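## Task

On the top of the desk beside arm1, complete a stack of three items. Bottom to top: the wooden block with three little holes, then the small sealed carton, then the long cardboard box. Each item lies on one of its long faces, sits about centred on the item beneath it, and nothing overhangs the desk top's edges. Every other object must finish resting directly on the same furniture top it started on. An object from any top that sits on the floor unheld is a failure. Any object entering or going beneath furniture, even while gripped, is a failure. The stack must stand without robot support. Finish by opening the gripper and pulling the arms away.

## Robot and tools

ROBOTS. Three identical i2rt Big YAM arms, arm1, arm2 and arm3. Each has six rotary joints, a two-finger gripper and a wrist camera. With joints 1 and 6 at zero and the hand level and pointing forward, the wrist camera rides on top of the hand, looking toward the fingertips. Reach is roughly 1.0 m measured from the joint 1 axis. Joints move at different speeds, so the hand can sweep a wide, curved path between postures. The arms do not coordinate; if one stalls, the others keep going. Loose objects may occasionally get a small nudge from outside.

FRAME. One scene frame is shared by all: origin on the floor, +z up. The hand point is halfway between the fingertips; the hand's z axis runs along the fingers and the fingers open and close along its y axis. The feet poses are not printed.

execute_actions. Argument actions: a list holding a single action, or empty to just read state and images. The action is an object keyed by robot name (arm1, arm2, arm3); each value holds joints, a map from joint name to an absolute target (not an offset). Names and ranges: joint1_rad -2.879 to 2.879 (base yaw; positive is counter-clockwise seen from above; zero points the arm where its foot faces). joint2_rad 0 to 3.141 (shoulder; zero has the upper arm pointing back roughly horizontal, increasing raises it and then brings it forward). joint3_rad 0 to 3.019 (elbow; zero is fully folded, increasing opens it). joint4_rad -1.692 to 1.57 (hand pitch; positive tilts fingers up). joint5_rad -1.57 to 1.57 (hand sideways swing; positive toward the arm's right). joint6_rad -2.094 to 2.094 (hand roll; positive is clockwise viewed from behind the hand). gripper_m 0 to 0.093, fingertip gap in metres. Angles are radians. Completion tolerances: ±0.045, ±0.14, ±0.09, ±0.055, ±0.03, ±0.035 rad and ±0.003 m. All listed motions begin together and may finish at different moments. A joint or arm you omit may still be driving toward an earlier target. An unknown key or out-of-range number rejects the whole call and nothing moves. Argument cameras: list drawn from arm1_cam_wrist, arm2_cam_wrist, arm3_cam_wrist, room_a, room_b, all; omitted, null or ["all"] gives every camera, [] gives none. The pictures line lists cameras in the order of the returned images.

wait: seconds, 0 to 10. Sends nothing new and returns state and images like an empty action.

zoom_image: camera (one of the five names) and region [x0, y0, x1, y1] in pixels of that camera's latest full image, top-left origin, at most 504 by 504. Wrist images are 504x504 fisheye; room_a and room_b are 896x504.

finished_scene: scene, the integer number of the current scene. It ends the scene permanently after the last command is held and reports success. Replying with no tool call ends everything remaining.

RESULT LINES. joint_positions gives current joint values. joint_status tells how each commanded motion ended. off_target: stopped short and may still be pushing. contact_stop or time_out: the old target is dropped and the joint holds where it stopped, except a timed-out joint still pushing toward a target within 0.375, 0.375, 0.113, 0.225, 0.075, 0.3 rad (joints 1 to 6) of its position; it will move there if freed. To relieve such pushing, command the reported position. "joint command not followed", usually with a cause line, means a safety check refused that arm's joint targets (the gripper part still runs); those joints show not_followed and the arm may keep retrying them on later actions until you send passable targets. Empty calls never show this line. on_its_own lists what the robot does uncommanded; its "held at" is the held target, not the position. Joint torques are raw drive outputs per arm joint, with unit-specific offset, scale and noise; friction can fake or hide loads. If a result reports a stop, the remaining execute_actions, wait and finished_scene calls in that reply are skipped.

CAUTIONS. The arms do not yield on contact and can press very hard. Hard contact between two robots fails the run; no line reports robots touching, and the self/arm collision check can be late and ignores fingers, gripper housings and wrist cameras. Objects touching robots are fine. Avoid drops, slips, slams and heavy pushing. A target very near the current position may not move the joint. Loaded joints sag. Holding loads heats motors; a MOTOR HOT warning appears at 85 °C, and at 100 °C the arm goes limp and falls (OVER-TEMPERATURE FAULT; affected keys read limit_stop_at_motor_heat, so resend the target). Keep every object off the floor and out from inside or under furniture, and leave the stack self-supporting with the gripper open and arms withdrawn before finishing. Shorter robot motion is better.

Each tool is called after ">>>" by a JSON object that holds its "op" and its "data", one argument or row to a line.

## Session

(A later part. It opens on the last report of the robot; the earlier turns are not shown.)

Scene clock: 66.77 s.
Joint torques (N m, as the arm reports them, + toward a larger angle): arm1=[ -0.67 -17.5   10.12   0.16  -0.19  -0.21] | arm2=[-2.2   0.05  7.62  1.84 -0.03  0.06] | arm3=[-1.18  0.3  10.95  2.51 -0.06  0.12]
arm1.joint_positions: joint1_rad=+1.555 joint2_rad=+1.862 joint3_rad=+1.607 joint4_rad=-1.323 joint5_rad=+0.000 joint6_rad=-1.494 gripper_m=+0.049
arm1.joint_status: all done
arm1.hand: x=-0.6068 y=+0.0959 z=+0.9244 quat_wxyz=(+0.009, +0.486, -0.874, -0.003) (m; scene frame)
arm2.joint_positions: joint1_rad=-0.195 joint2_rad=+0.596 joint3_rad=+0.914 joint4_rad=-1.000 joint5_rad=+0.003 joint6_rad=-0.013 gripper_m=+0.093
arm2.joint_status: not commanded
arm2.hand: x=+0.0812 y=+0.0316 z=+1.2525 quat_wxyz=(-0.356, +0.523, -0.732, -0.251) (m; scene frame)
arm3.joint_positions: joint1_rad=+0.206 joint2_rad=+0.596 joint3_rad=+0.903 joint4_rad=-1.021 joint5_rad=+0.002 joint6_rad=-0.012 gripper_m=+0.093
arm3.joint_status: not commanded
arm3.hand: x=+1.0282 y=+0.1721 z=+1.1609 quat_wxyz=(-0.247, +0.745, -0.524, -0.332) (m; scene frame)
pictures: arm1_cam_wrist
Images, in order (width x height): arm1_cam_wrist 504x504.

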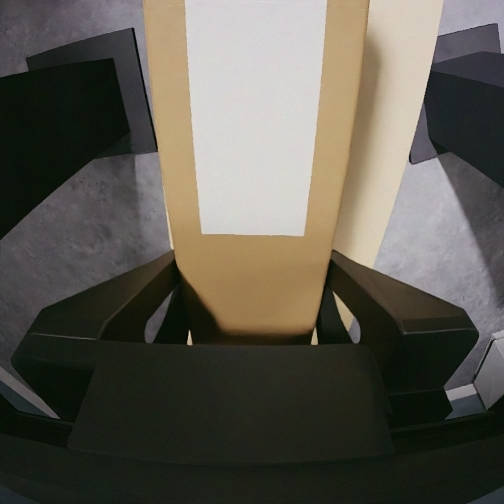

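>>> {"op": "execute_actions", "data": {
  "actions": [
    {"arm1":{"joints":{"joint1_rad":-2.27,"joint2_rad":1.77,"joint3_rad":1.485,"joint4_rad":-1.275,"joint6_rad":-1.2}}}
  ],
  "cameras": ["arm1_cam_wrist","room_a","room_b"]
}}

Scene clock: 71.83 s.
Joint torques (N m, as the arm reports them, + toward a larger angle): arm1=[  0.59 -16.87   8.33   0.45  -0.21   0.05] | arm2=[-2.21 -0.23  7.59  1.81 -0.05  0.08] | arm3=[-1.23  0.24 10.95  2.53 -0.06  0.12]
arm1.joint_positions: joint1_rad=-2.278 joint2_rad=+1.784 joint3_rad=+1.492 joint4_rad=-1.272 joint5_rad=+0.000 joint6_rad=-1.215 gripper_m=+0.049
arm1.joint_status: all done
arm1.hand: x=-1.3149 y=+0.8492 z=+0.9272 quat_wxyz=(+0.000, -1.000, -0.023, +0.007) (m; scene frame)
arm2.joint_positions: joint1_rad=-0.195 joint2_rad=+0.596 joint3_rad=+0.914 joint4_rad=-1.000 joint5_rad=+0.003 joint6_rad=-0.013 gripper_m=+0.093
arm2.joint_status: not commanded
arm2.hand: x=+0.0812 y=+0.0316 z=+1.2525 quat_wxyz=(-0.356, +0.523, -0.732, -0.251) (m; scene frame)
arm3.joint_positions: joint1_rad=+0.206 joint2_rad=+0.596 joint3_rad=+0.903 joint4_rad=-1.021 joint5_rad=+0.002 joint6_rad=-0.012 gripper_m=+0.093
arm3.joint_status: not commanded
arm3.hand: x=+1.0282 y=+0.1721 z=+1.1609 quat_wxyz=(-0.247, +0.745, -0.524, -0.332) (m; scene frame)
pictures: arm1_cam_wrist, room_a, room_b
Images, in order (width x height): arm1_cam_wrist 504x504, room_a 896x504, room_b 896x504.

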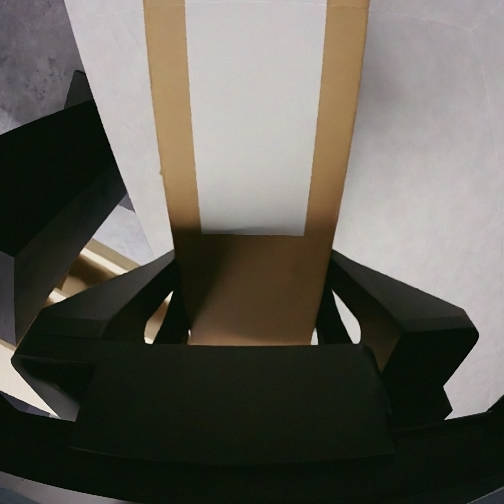

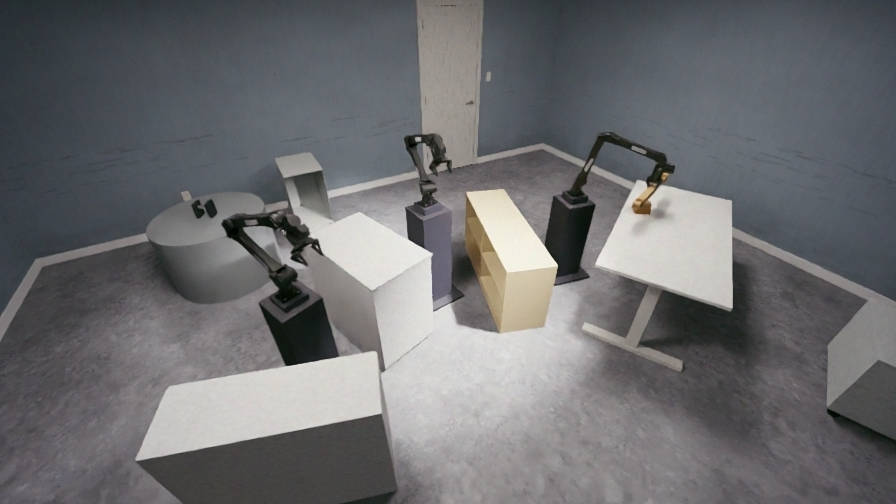

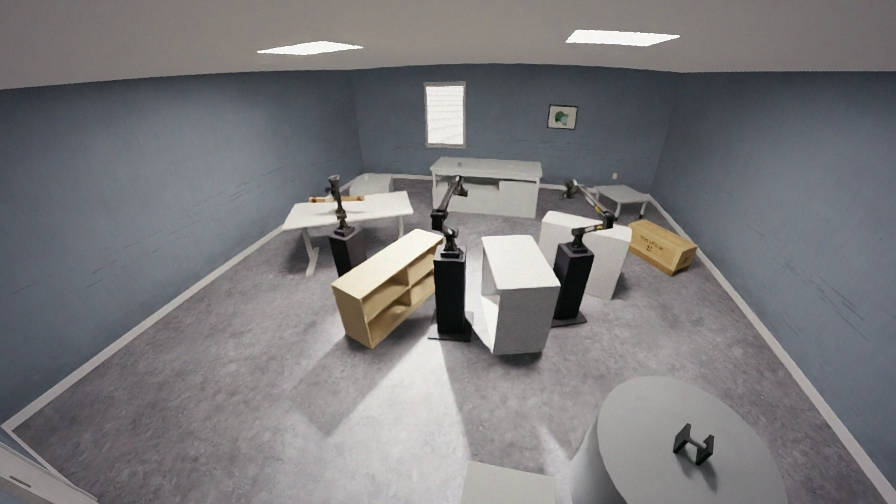

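>>> {"op": "zoom_image", "data": {
  "camera": "arm1_cam_wrist",
  "region": [100, 120, 400, 350]
}}

>>> {"op": "zoom_image", "data": {
  "camera": "room_a",
  "region": [600, 150, 700, 230]
}}

Region (100, 120, 400, 350) of arm1_cam_wrist's 504x504 image, scaled by 1.680, with more detail than that image has; it fills the top 386 rows of this view, and the rest is white.

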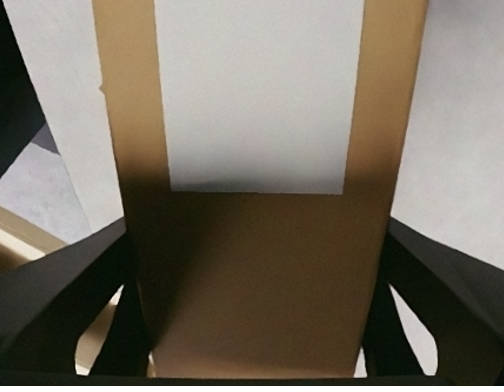

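Region (600, 150, 700, 230) of room_a's 896x504 image, scaled by 5.040, with more detail than that image has; it fills the top 403 rows of this view, and the rest is white.

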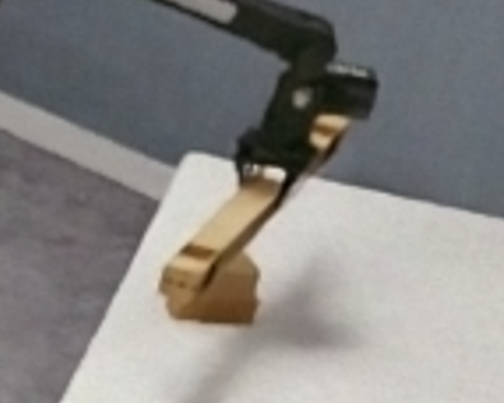

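>>> {"op": "execute_actions", "data": {
  "actions": [
    {"arm1":{"joints":{"joint2_rad":1.815,"joint3_rad":1.325,"joint4_rad":-1.07}}}
  ],
  "cameras": ["arm1_cam_wrist","room_a"]
}}

Scene clock: 75.87 s.
Joint torques (N m, as the arm reports them, + toward a larger angle): arm1=[  0.47 -16.32   8.79   0.93  -0.21   0.04] | arm2=[-2.49 -0.28  7.52  1.79 -0.06  0.08] | arm3=[-1.21  0.31 10.96  2.52 -0.06  0.12]
arm1.joint_positions: joint1_rad=-2.278 joint2_rad=+1.829 joint3_rad=+1.319 joint4_rad=-1.079 joint5_rad=+0.000 joint6_rad=-1.215 gripper_m=+0.049
arm1.joint_status: all done
arm1.hand: x=-1.3072 y=+0.8280 z=+0.8438 quat_wxyz=(-0.011, -1.000, -0.023, +0.003) (m; scene frame)
arm2.joint_positions: joint1_rad=-0.195 joint2_rad=+0.596 joint3_rad=+0.914 joint4_rad=-1.000 joint5_rad=+0.003 joint6_rad=-0.013 gripper_m=+0.093
arm2.joint_status: not commanded
arm2.hand: x=+0.0812 y=+0.0316 z=+1.2525 quat_wxyz=(-0.356, +0.523, -0.732, -0.251) (m; scene frame)
arm3.joint_positions: joint1_rad=+0.206 joint2_rad=+0.596 joint3_rad=+0.903 joint4_rad=-1.021 joint5_rad=+0.002 joint6_rad=-0.012 gripper_m=+0.093
arm3.joint_status: not commanded
arm3.hand: x=+1.0282 y=+0.1721 z=+1.1609 quat_wxyz=(-0.247, +0.745, -0.524, -0.332) (m; scene frame)
pictures: arm1_cam_wrist, room_a
Images, in order (width x height): arm1_cam_wrist 504x504, room_a 896x504.

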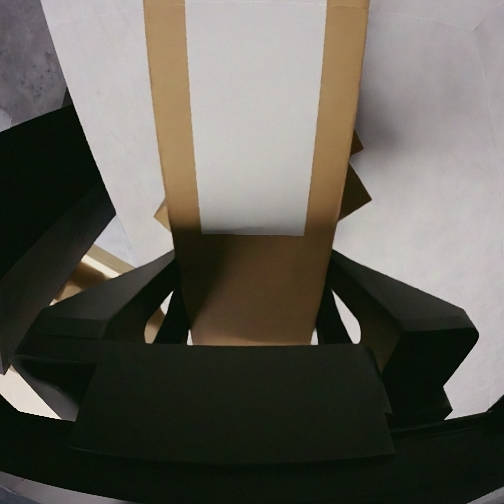

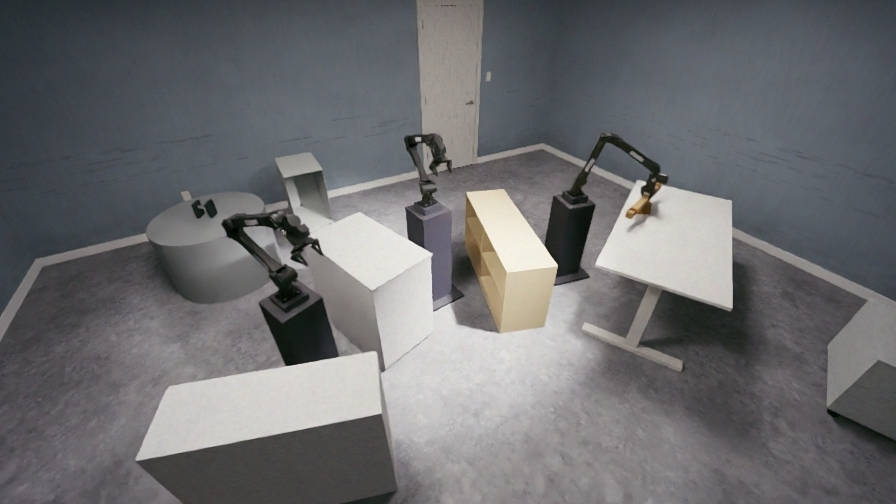

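>>> {"op": "execute_actions", "data": {
  "actions": [
    {"arm1":{"joints":{"joint2_rad":1.875,"joint3_rad":1.319,"joint4_rad":-1.02}}}
  ],
  "cameras": ["arm1_cam_wrist","room_a"]
}}

Scene clock: 77.23 s.
Joint torques (N m, as the arm reports them, + toward a larger angle): arm1=[  0.46 -11.93   8.18   1.97  -0.26   0.04] | arm2=[-2.43 -0.24  7.66  1.87 -0.06  0.07] | arm3=[-1.18  0.27 10.96  2.5  -0.06  0.12]
arm1.joint_positions: joint1_rad=-2.278 joint2_rad=+1.836 joint3_rad=+1.319 joint4_rad=-1.049 joint5_rad=+0.001 joint6_rad=-1.215 gripper_m=+0.049
arm1.joint_status: all done
arm1.hand: x=-1.3096 y=+0.8343 z=+0.8404 quat_wxyz=(+0.000, -1.000, -0.022, +0.007) (m; scene frame)
arm2.joint_positions: joint1_rad=-0.195 joint2_rad=+0.596 joint3_rad=+0.914 joint4_rad=-1.000 joint5_rad=+0.003 joint6_rad=-0.013 gripper_m=+0.093
arm2.joint_status: not commanded
arm2.hand: x=+0.0812 y=+0.0316 z=+1.2525 quat_wxyz=(-0.356, +0.523, -0.732, -0.251) (m; scene frame)
arm3.joint_positions: joint1_rad=+0.206 joint2_rad=+0.596 joint3_rad=+0.903 joint4_rad=-1.021 joint5_rad=+0.002 joint6_rad=-0.012 gripper_m=+0.093
arm3.joint_status: not commanded
arm3.hand: x=+1.0282 y=+0.1721 z=+1.1609 quat_wxyz=(-0.247, +0.745, -0.524, -0.332) (m; scene frame)
pictures: arm1_cam_wrist, room_a
Images, in order (width x height): arm1_cam_wrist 504x504, room_a 896x504.

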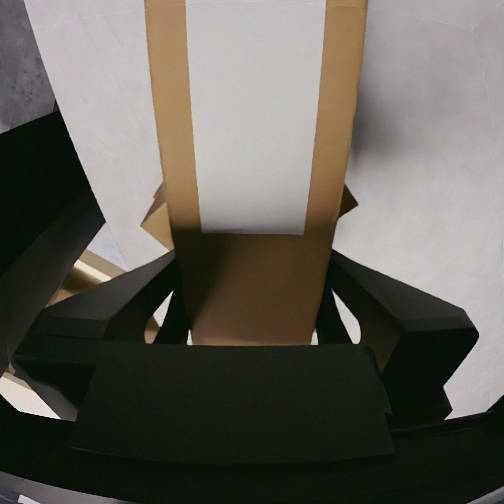

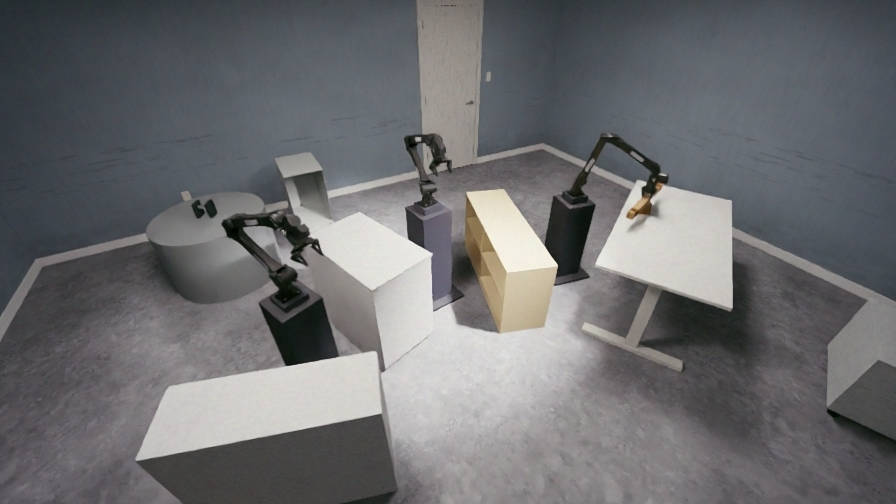

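>>> {"op": "execute_actions", "data": {
  "actions": [
    {"arm1":{"joints":{"joint2_rad":1.79,"joint4_rad":-1.07}}}
  ],
  "cameras": []
}}

>>> {"op": "execute_actions", "data": {
  "actions": [
    {"arm1":{"joints":{"joint1_rad":-2.248}}}
  ],
  "cameras": ["arm1_cam_wrist"]
}}

Scene clock: 79.27 s.
Joint torques (N m, as the arm reports them, + toward a larger angle): arm1=[  0.43 -16.96   8.31   0.28  -0.26   0.04] | arm2=[-2.52  0.17  7.55  1.83 -0.06  0.07] | arm3=[-1.19  0.26 10.95  2.52 -0.06  0.12]
arm1.joint_positions: joint1_rad=-2.278 joint2_rad=+1.807 joint3_rad=+1.319 joint4_rad=-1.063 joint5_rad=+0.001 joint6_rad=-1.215 gripper_m=+0.049
arm1.joint_status: all done
arm1.hand: x=-1.3090 y=+0.8332 z=+0.8544 quat_wxyz=(+0.006, -1.000, -0.022, +0.009) (m; scene frame)
arm2.joint_positions: joint1_rad=-0.195 joint2_rad=+0.596 joint3_rad=+0.914 joint4_rad=-1.000 joint5_rad=+0.003 joint6_rad=-0.013 gripper_m=+0.093
arm2.joint_status: not commanded
arm2.hand: x=+0.0812 y=+0.0316 z=+1.2525 quat_wxyz=(-0.356, +0.523, -0.732, -0.251) (m; scene frame)
arm3.joint_positions: joint1_rad=+0.206 joint2_rad=+0.596 joint3_rad=+0.903 joint4_rad=-1.021 joint5_rad=+0.002 joint6_rad=-0.012 gripper_m=+0.093
arm3.joint_status: not commanded
arm3.hand: x=+1.0282 y=+0.1721 z=+1.1609 quat_wxyz=(-0.247, +0.745, -0.524, -0.332) (m; scene frame)
pictures: none
No camera images: the call's "cameras" was empty. Leave "cameras" out to get every camera's image.

Scene clock: 79.93 s.
Joint torques (N m, as the arm reports them, + toward a larger angle): arm1=[  0.41 -16.85   8.33   0.27  -0.26   0.04] | arm2=[-2.34  0.11  7.59  1.91 -0.06  0.08] | arm3=[-1.21  0.31 10.94  2.51 -0.06  0.12]
arm1.joint_positions: joint1_rad=-2.252 joint2_rad=+1.807 joint3_rad=+1.319 joint4_rad=-1.063 joint5_rad=+0.001 joint6_rad=-1.215 gripper_m=+0.049
arm1.joint_status: all done
arm1.hand: x=-1.3217 y=+0.8276 z=+0.8545 quat_wxyz=(+0.006, -0.999, -0.035, +0.009) (m; scene frame)
arm2.joint_positions: joint1_rad=-0.195 joint2_rad=+0.596 joint3_rad=+0.914 joint4_rad=-1.000 joint5_rad=+0.003 joint6_rad=-0.013 gripper_m=+0.093
arm2.joint_status: not commanded
arm2.hand: x=+0.0812 y=+0.0316 z=+1.2525 quat_wxyz=(-0.356, +0.523, -0.732, -0.251) (m; scene frame)
arm3.joint_positions: joint1_rad=+0.206 joint2_rad=+0.596 joint3_rad=+0.903 joint4_rad=-1.021 joint5_rad=+0.002 joint6_rad=-0.012 gripper_m=+0.093
arm3.joint_status: not commanded
arm3.hand: x=+1.0282 y=+0.1721 z=+1.1609 quat_wxyz=(-0.247, +0.745, -0.524, -0.332) (m; scene frame)
pictures: arm1_cam_wrist
Images, in order (width x height): arm1_cam_wrist 504x504.

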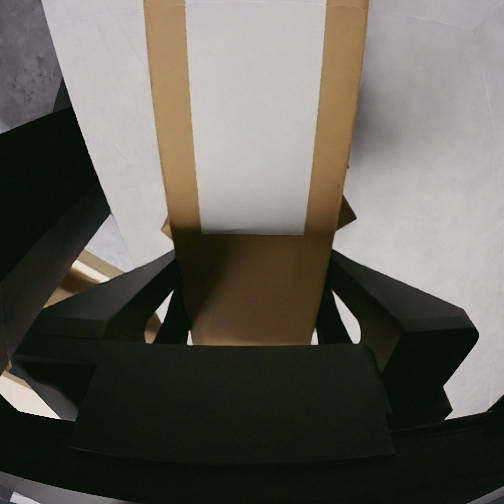

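>>> {"op": "execute_actions", "data": {
  "actions": [
    {"arm1":{"joints":{"joint2_rad":1.86,"joint4_rad":-1.035}}}
  ],
  "cameras": ["arm1_cam_wrist"]
}}

Scene clock: 80.83 s.
Joint torques (N m, as the arm reports them, + toward a larger angle): arm1=[  0.12 -13.38   8.2    1.06  -0.31   0.04] | arm2=[-2.35 -0.12  7.58  1.83 -0.04  0.06] | arm3=[-1.23  0.24 10.96  2.51 -0.06  0.12]
arm1.joint_positions: joint1_rad=-2.252 joint2_rad=+1.836 joint3_rad=+1.319 joint4_rad=-1.045 joint5_rad=+0.002 joint6_rad=-1.214 gripper_m=+0.049
arm1.joint_status: all done
arm1.hand: x=-1.3226 y=+0.8297 z=+0.8402 quat_wxyz=(+0.002, -0.999, -0.035, +0.007) (m; scene frame)
arm2.joint_positions: joint1_rad=-0.195 joint2_rad=+0.596 joint3_rad=+0.914 joint4_rad=-1.000 joint5_rad=+0.003 joint6_rad=-0.013 gripper_m=+0.093
arm2.joint_status: not commanded
arm2.hand: x=+0.0812 y=+0.0316 z=+1.2525 quat_wxyz=(-0.356, +0.523, -0.732, -0.251) (m; scene frame)
arm3.joint_positions: joint1_rad=+0.206 joint2_rad=+0.596 joint3_rad=+0.903 joint4_rad=-1.021 joint5_rad=+0.002 joint6_rad=-0.012 gripper_m=+0.093
arm3.joint_status: not commanded
arm3.hand: x=+1.0282 y=+0.1721 z=+1.1609 quat_wxyz=(-0.247, +0.745, -0.524, -0.332) (m; scene frame)
pictures: arm1_cam_wrist
Images, in order (width x height): arm1_cam_wrist 504x504.

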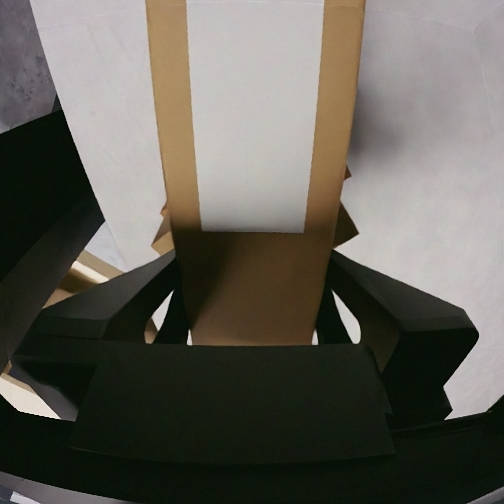

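>>> {"op": "execute_actions", "data": {
  "actions": [
    {"arm1":{"joints":{"joint2_rad":1.836,"joint4_rad":-1.045,"gripper_m":0.093}}}
  ],
  "cameras": ["arm1_cam_wrist"]
}}

>>> {"op": "execute_actions", "data": {
  "actions": [
    {"arm1":{"joints":{"joint2_rad":1.55,"joint4_rad":-1.3}}}
  ],
  "cameras": ["arm1_cam_wrist","room_a","room_b"]
}}

Scene clock: 81.67 s.
Joint torques (N m, as the arm reports them, + toward a larger angle): arm1=[  0.15 -15.53   8.18   0.56  -0.3    0.04] | arm2=[-2.26 -0.07  7.6   1.82 -0.06  0.06] | arm3=[-1.21  0.26 10.95  2.52 -0.06  0.12]
arm1.joint_positions: joint1_rad=-2.252 joint2_rad=+1.836 joint3_rad=+1.319 joint4_rad=-1.045 joint5_rad=+0.002 joint6_rad=-1.214 gripper_m=+0.093
arm1.joint_status: all done
arm1.hand: x=-1.3226 y=+0.8297 z=+0.8404 quat_wxyz=(+0.002, -0.999, -0.035, +0.007) (m; scene frame)
arm2.joint_positions: joint1_rad=-0.195 joint2_rad=+0.596 joint3_rad=+0.914 joint4_rad=-1.000 joint5_rad=+0.003 joint6_rad=-0.013 gripper_m=+0.093
arm2.joint_status: not commanded
arm2.hand: x=+0.0812 y=+0.0316 z=+1.2525 quat_wxyz=(-0.356, +0.523, -0.732, -0.251) (m; scene frame)
arm3.joint_positions: joint1_rad=+0.206 joint2_rad=+0.596 joint3_rad=+0.903 joint4_rad=-1.021 joint5_rad=+0.002 joint6_rad=-0.012 gripper_m=+0.093
arm3.joint_status: not commanded
arm3.hand: x=+1.0282 y=+0.1721 z=+1.1609 quat_wxyz=(-0.247, +0.745, -0.524, -0.332) (m; scene frame)
pictures: arm1_cam_wrist
Images, in order (width x height): arm1_cam_wrist 504x504.

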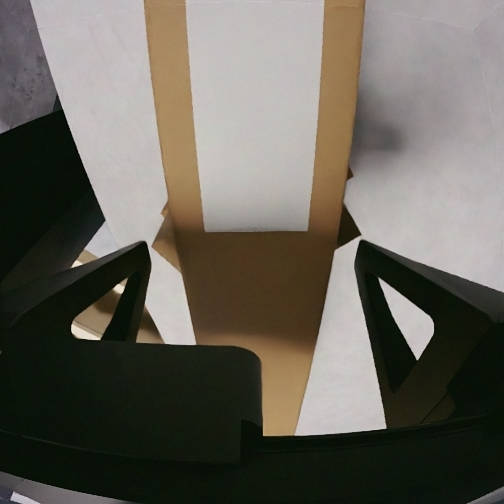

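Scene clock: 82.93 s.
Joint torques (N m, as the arm reports them, + toward a larger angle): arm1=[  0.07 -12.27   9.52   0.37  -0.31   0.04] | arm2=[-2.46 -0.05  7.65  1.83 -0.07  0.09] | arm3=[-1.21  0.25 10.96  2.5  -0.06  0.12]
arm1.joint_positions: joint1_rad=-2.252 joint2_rad=+1.549 joint3_rad=+1.314 joint4_rad=-1.294 joint5_rad=+0.002 joint6_rad=-1.214 gripper_m=+0.093
arm1.joint_status: all done
arm1.hand: x=-1.2971 y=+0.7779 z=+0.9725 quat_wxyz=(+0.017, -0.999, -0.035, +0.013) (m; scene frame)
arm2.joint_positions: joint1_rad=-0.195 joint2_rad=+0.596 joint3_rad=+0.914 joint4_rad=-1.000 joint5_rad=+0.003 joint6_rad=-0.013 gripper_m=+0.093
arm2.joint_status: not commanded
arm2.hand: x=+0.0812 y=+0.0316 z=+1.2525 quat_wxyz=(-0.356, +0.523, -0.732, -0.251) (m; scene frame)
arm3.joint_positions: joint1_rad=+0.206 joint2_rad=+0.596 joint3_rad=+0.903 joint4_rad=-1.021 joint5_rad=+0.002 joint6_rad=-0.012 gripper_m=+0.093
arm3.joint_status: not commanded
arm3.hand: x=+1.0282 y=+0.1721 z=+1.1609 quat_wxyz=(-0.247, +0.745, -0.524, -0.332) (m; scene frame)
pictures: arm1_cam_wrist, room_a, room_b
Images, in order (width x height): arm1_cam_wrist 504x504, room_a 896x504, room_b 896x504.

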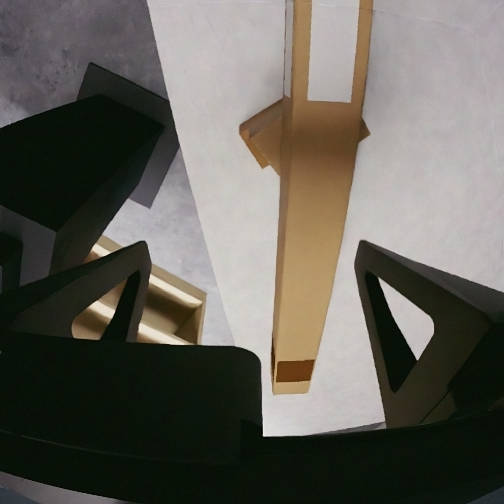

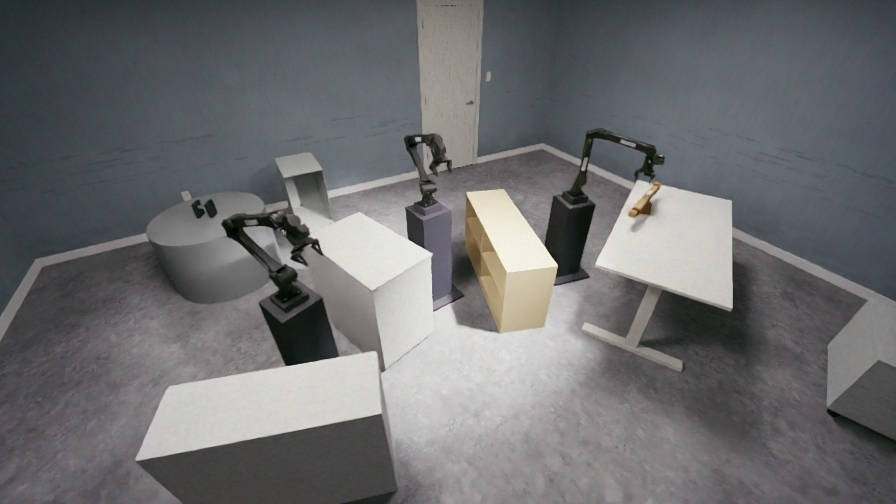

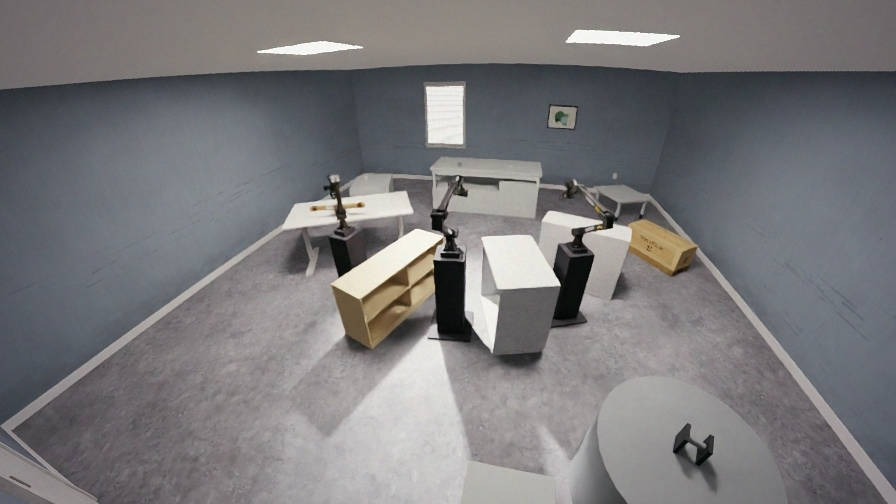

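>>> {"op": "execute_actions", "data": {
  "actions": [
    {"arm1":{"joints":{"joint2_rad":0.9,"joint3_rad":1.0,"joint4_rad":-1.0}}}
  ],
  "cameras": ["arm1_cam_wrist","room_a"]
}}

Scene clock: 85.90 s.
Joint torques (N m, as the arm reports them, + toward a larger angle): arm1=[-0.02 -2.9   9.85  2.47 -0.28  0.08] | arm2=[-2.1   0.09  7.64  1.82 -0.07  0.06] | arm3=[-1.23  0.24 10.94  2.52 -0.06  0.12]
arm1.joint_positions: joint1_rad=-2.252 joint2_rad=+0.896 joint3_rad=+1.004 joint4_rad=-1.013 joint5_rad=+0.002 joint6_rad=-1.214 gripper_m=+0.093
arm1.joint_status: all done
arm1.hand: x=-1.2568 y=+0.6939 z=+1.1136 quat_wxyz=(+0.300, -0.945, -0.031, +0.130) (m; scene frame)
arm2.joint_positions: joint1_rad=-0.195 joint2_rad=+0.596 joint3_rad=+0.914 joint4_rad=-1.000 joint5_rad=+0.003 joint6_rad=-0.013 gripper_m=+0.093
arm2.joint_status: not commanded
arm2.hand: x=+0.0812 y=+0.0316 z=+1.2525 quat_wxyz=(-0.356, +0.523, -0.732, -0.251) (m; scene frame)
arm3.joint_positions: joint1_rad=+0.206 joint2_rad=+0.596 joint3_rad=+0.903 joint4_rad=-1.021 joint5_rad=+0.002 joint6_rad=-0.012 gripper_m=+0.093
arm3.joint_status: not commanded
arm3.hand: x=+1.0282 y=+0.1721 z=+1.1609 quat_wxyz=(-0.247, +0.745, -0.524, -0.332) (m; scene frame)
pictures: arm1_cam_wrist, room_a
Images, in order (width x height): arm1_cam_wrist 504x504, room_a 896x504.

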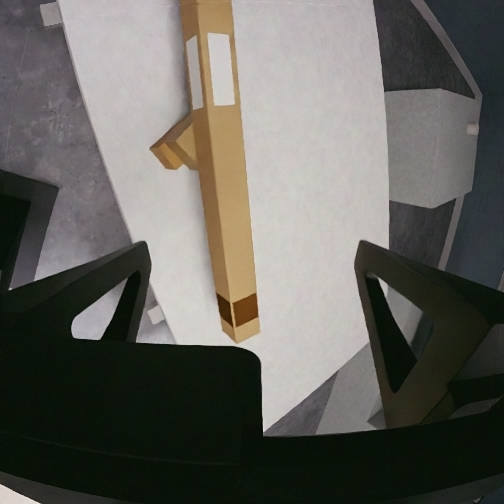

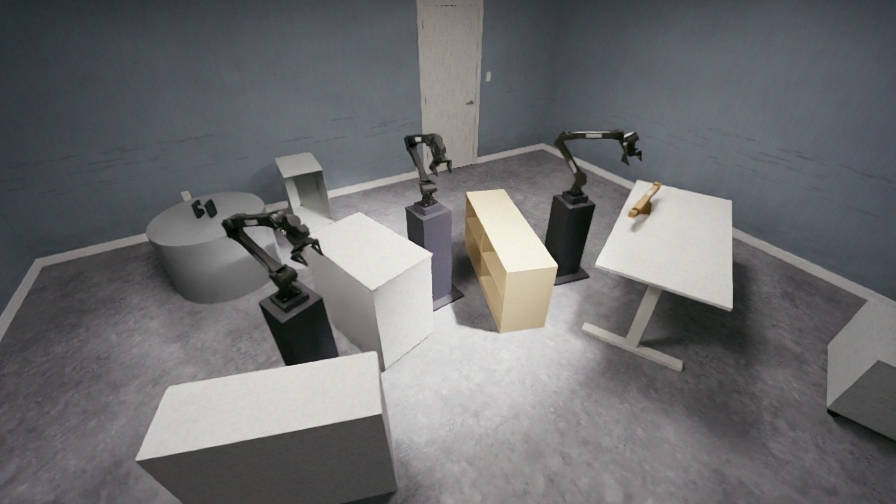

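>>> {"op": "zoom_image", "data": {
  "camera": "room_a",
  "region": [600, 160, 700, 240]
}}

Region (600, 160, 700, 240) of room_a's 896x504 image, scaled by 5.040, with more detail than that image has; it fills the top 403 rows of this view, and the rest is white.

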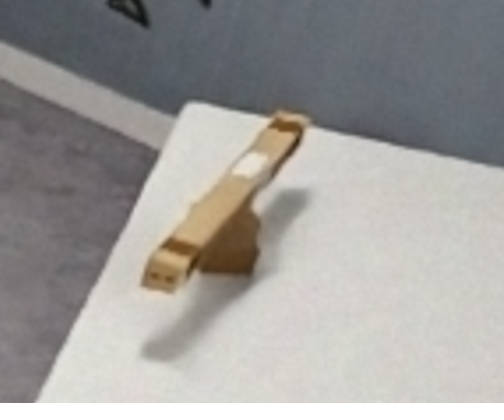

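>>> {"op": "finished_scene", "data": {
  "scene": 2
}}

The scene is finished: the task was done.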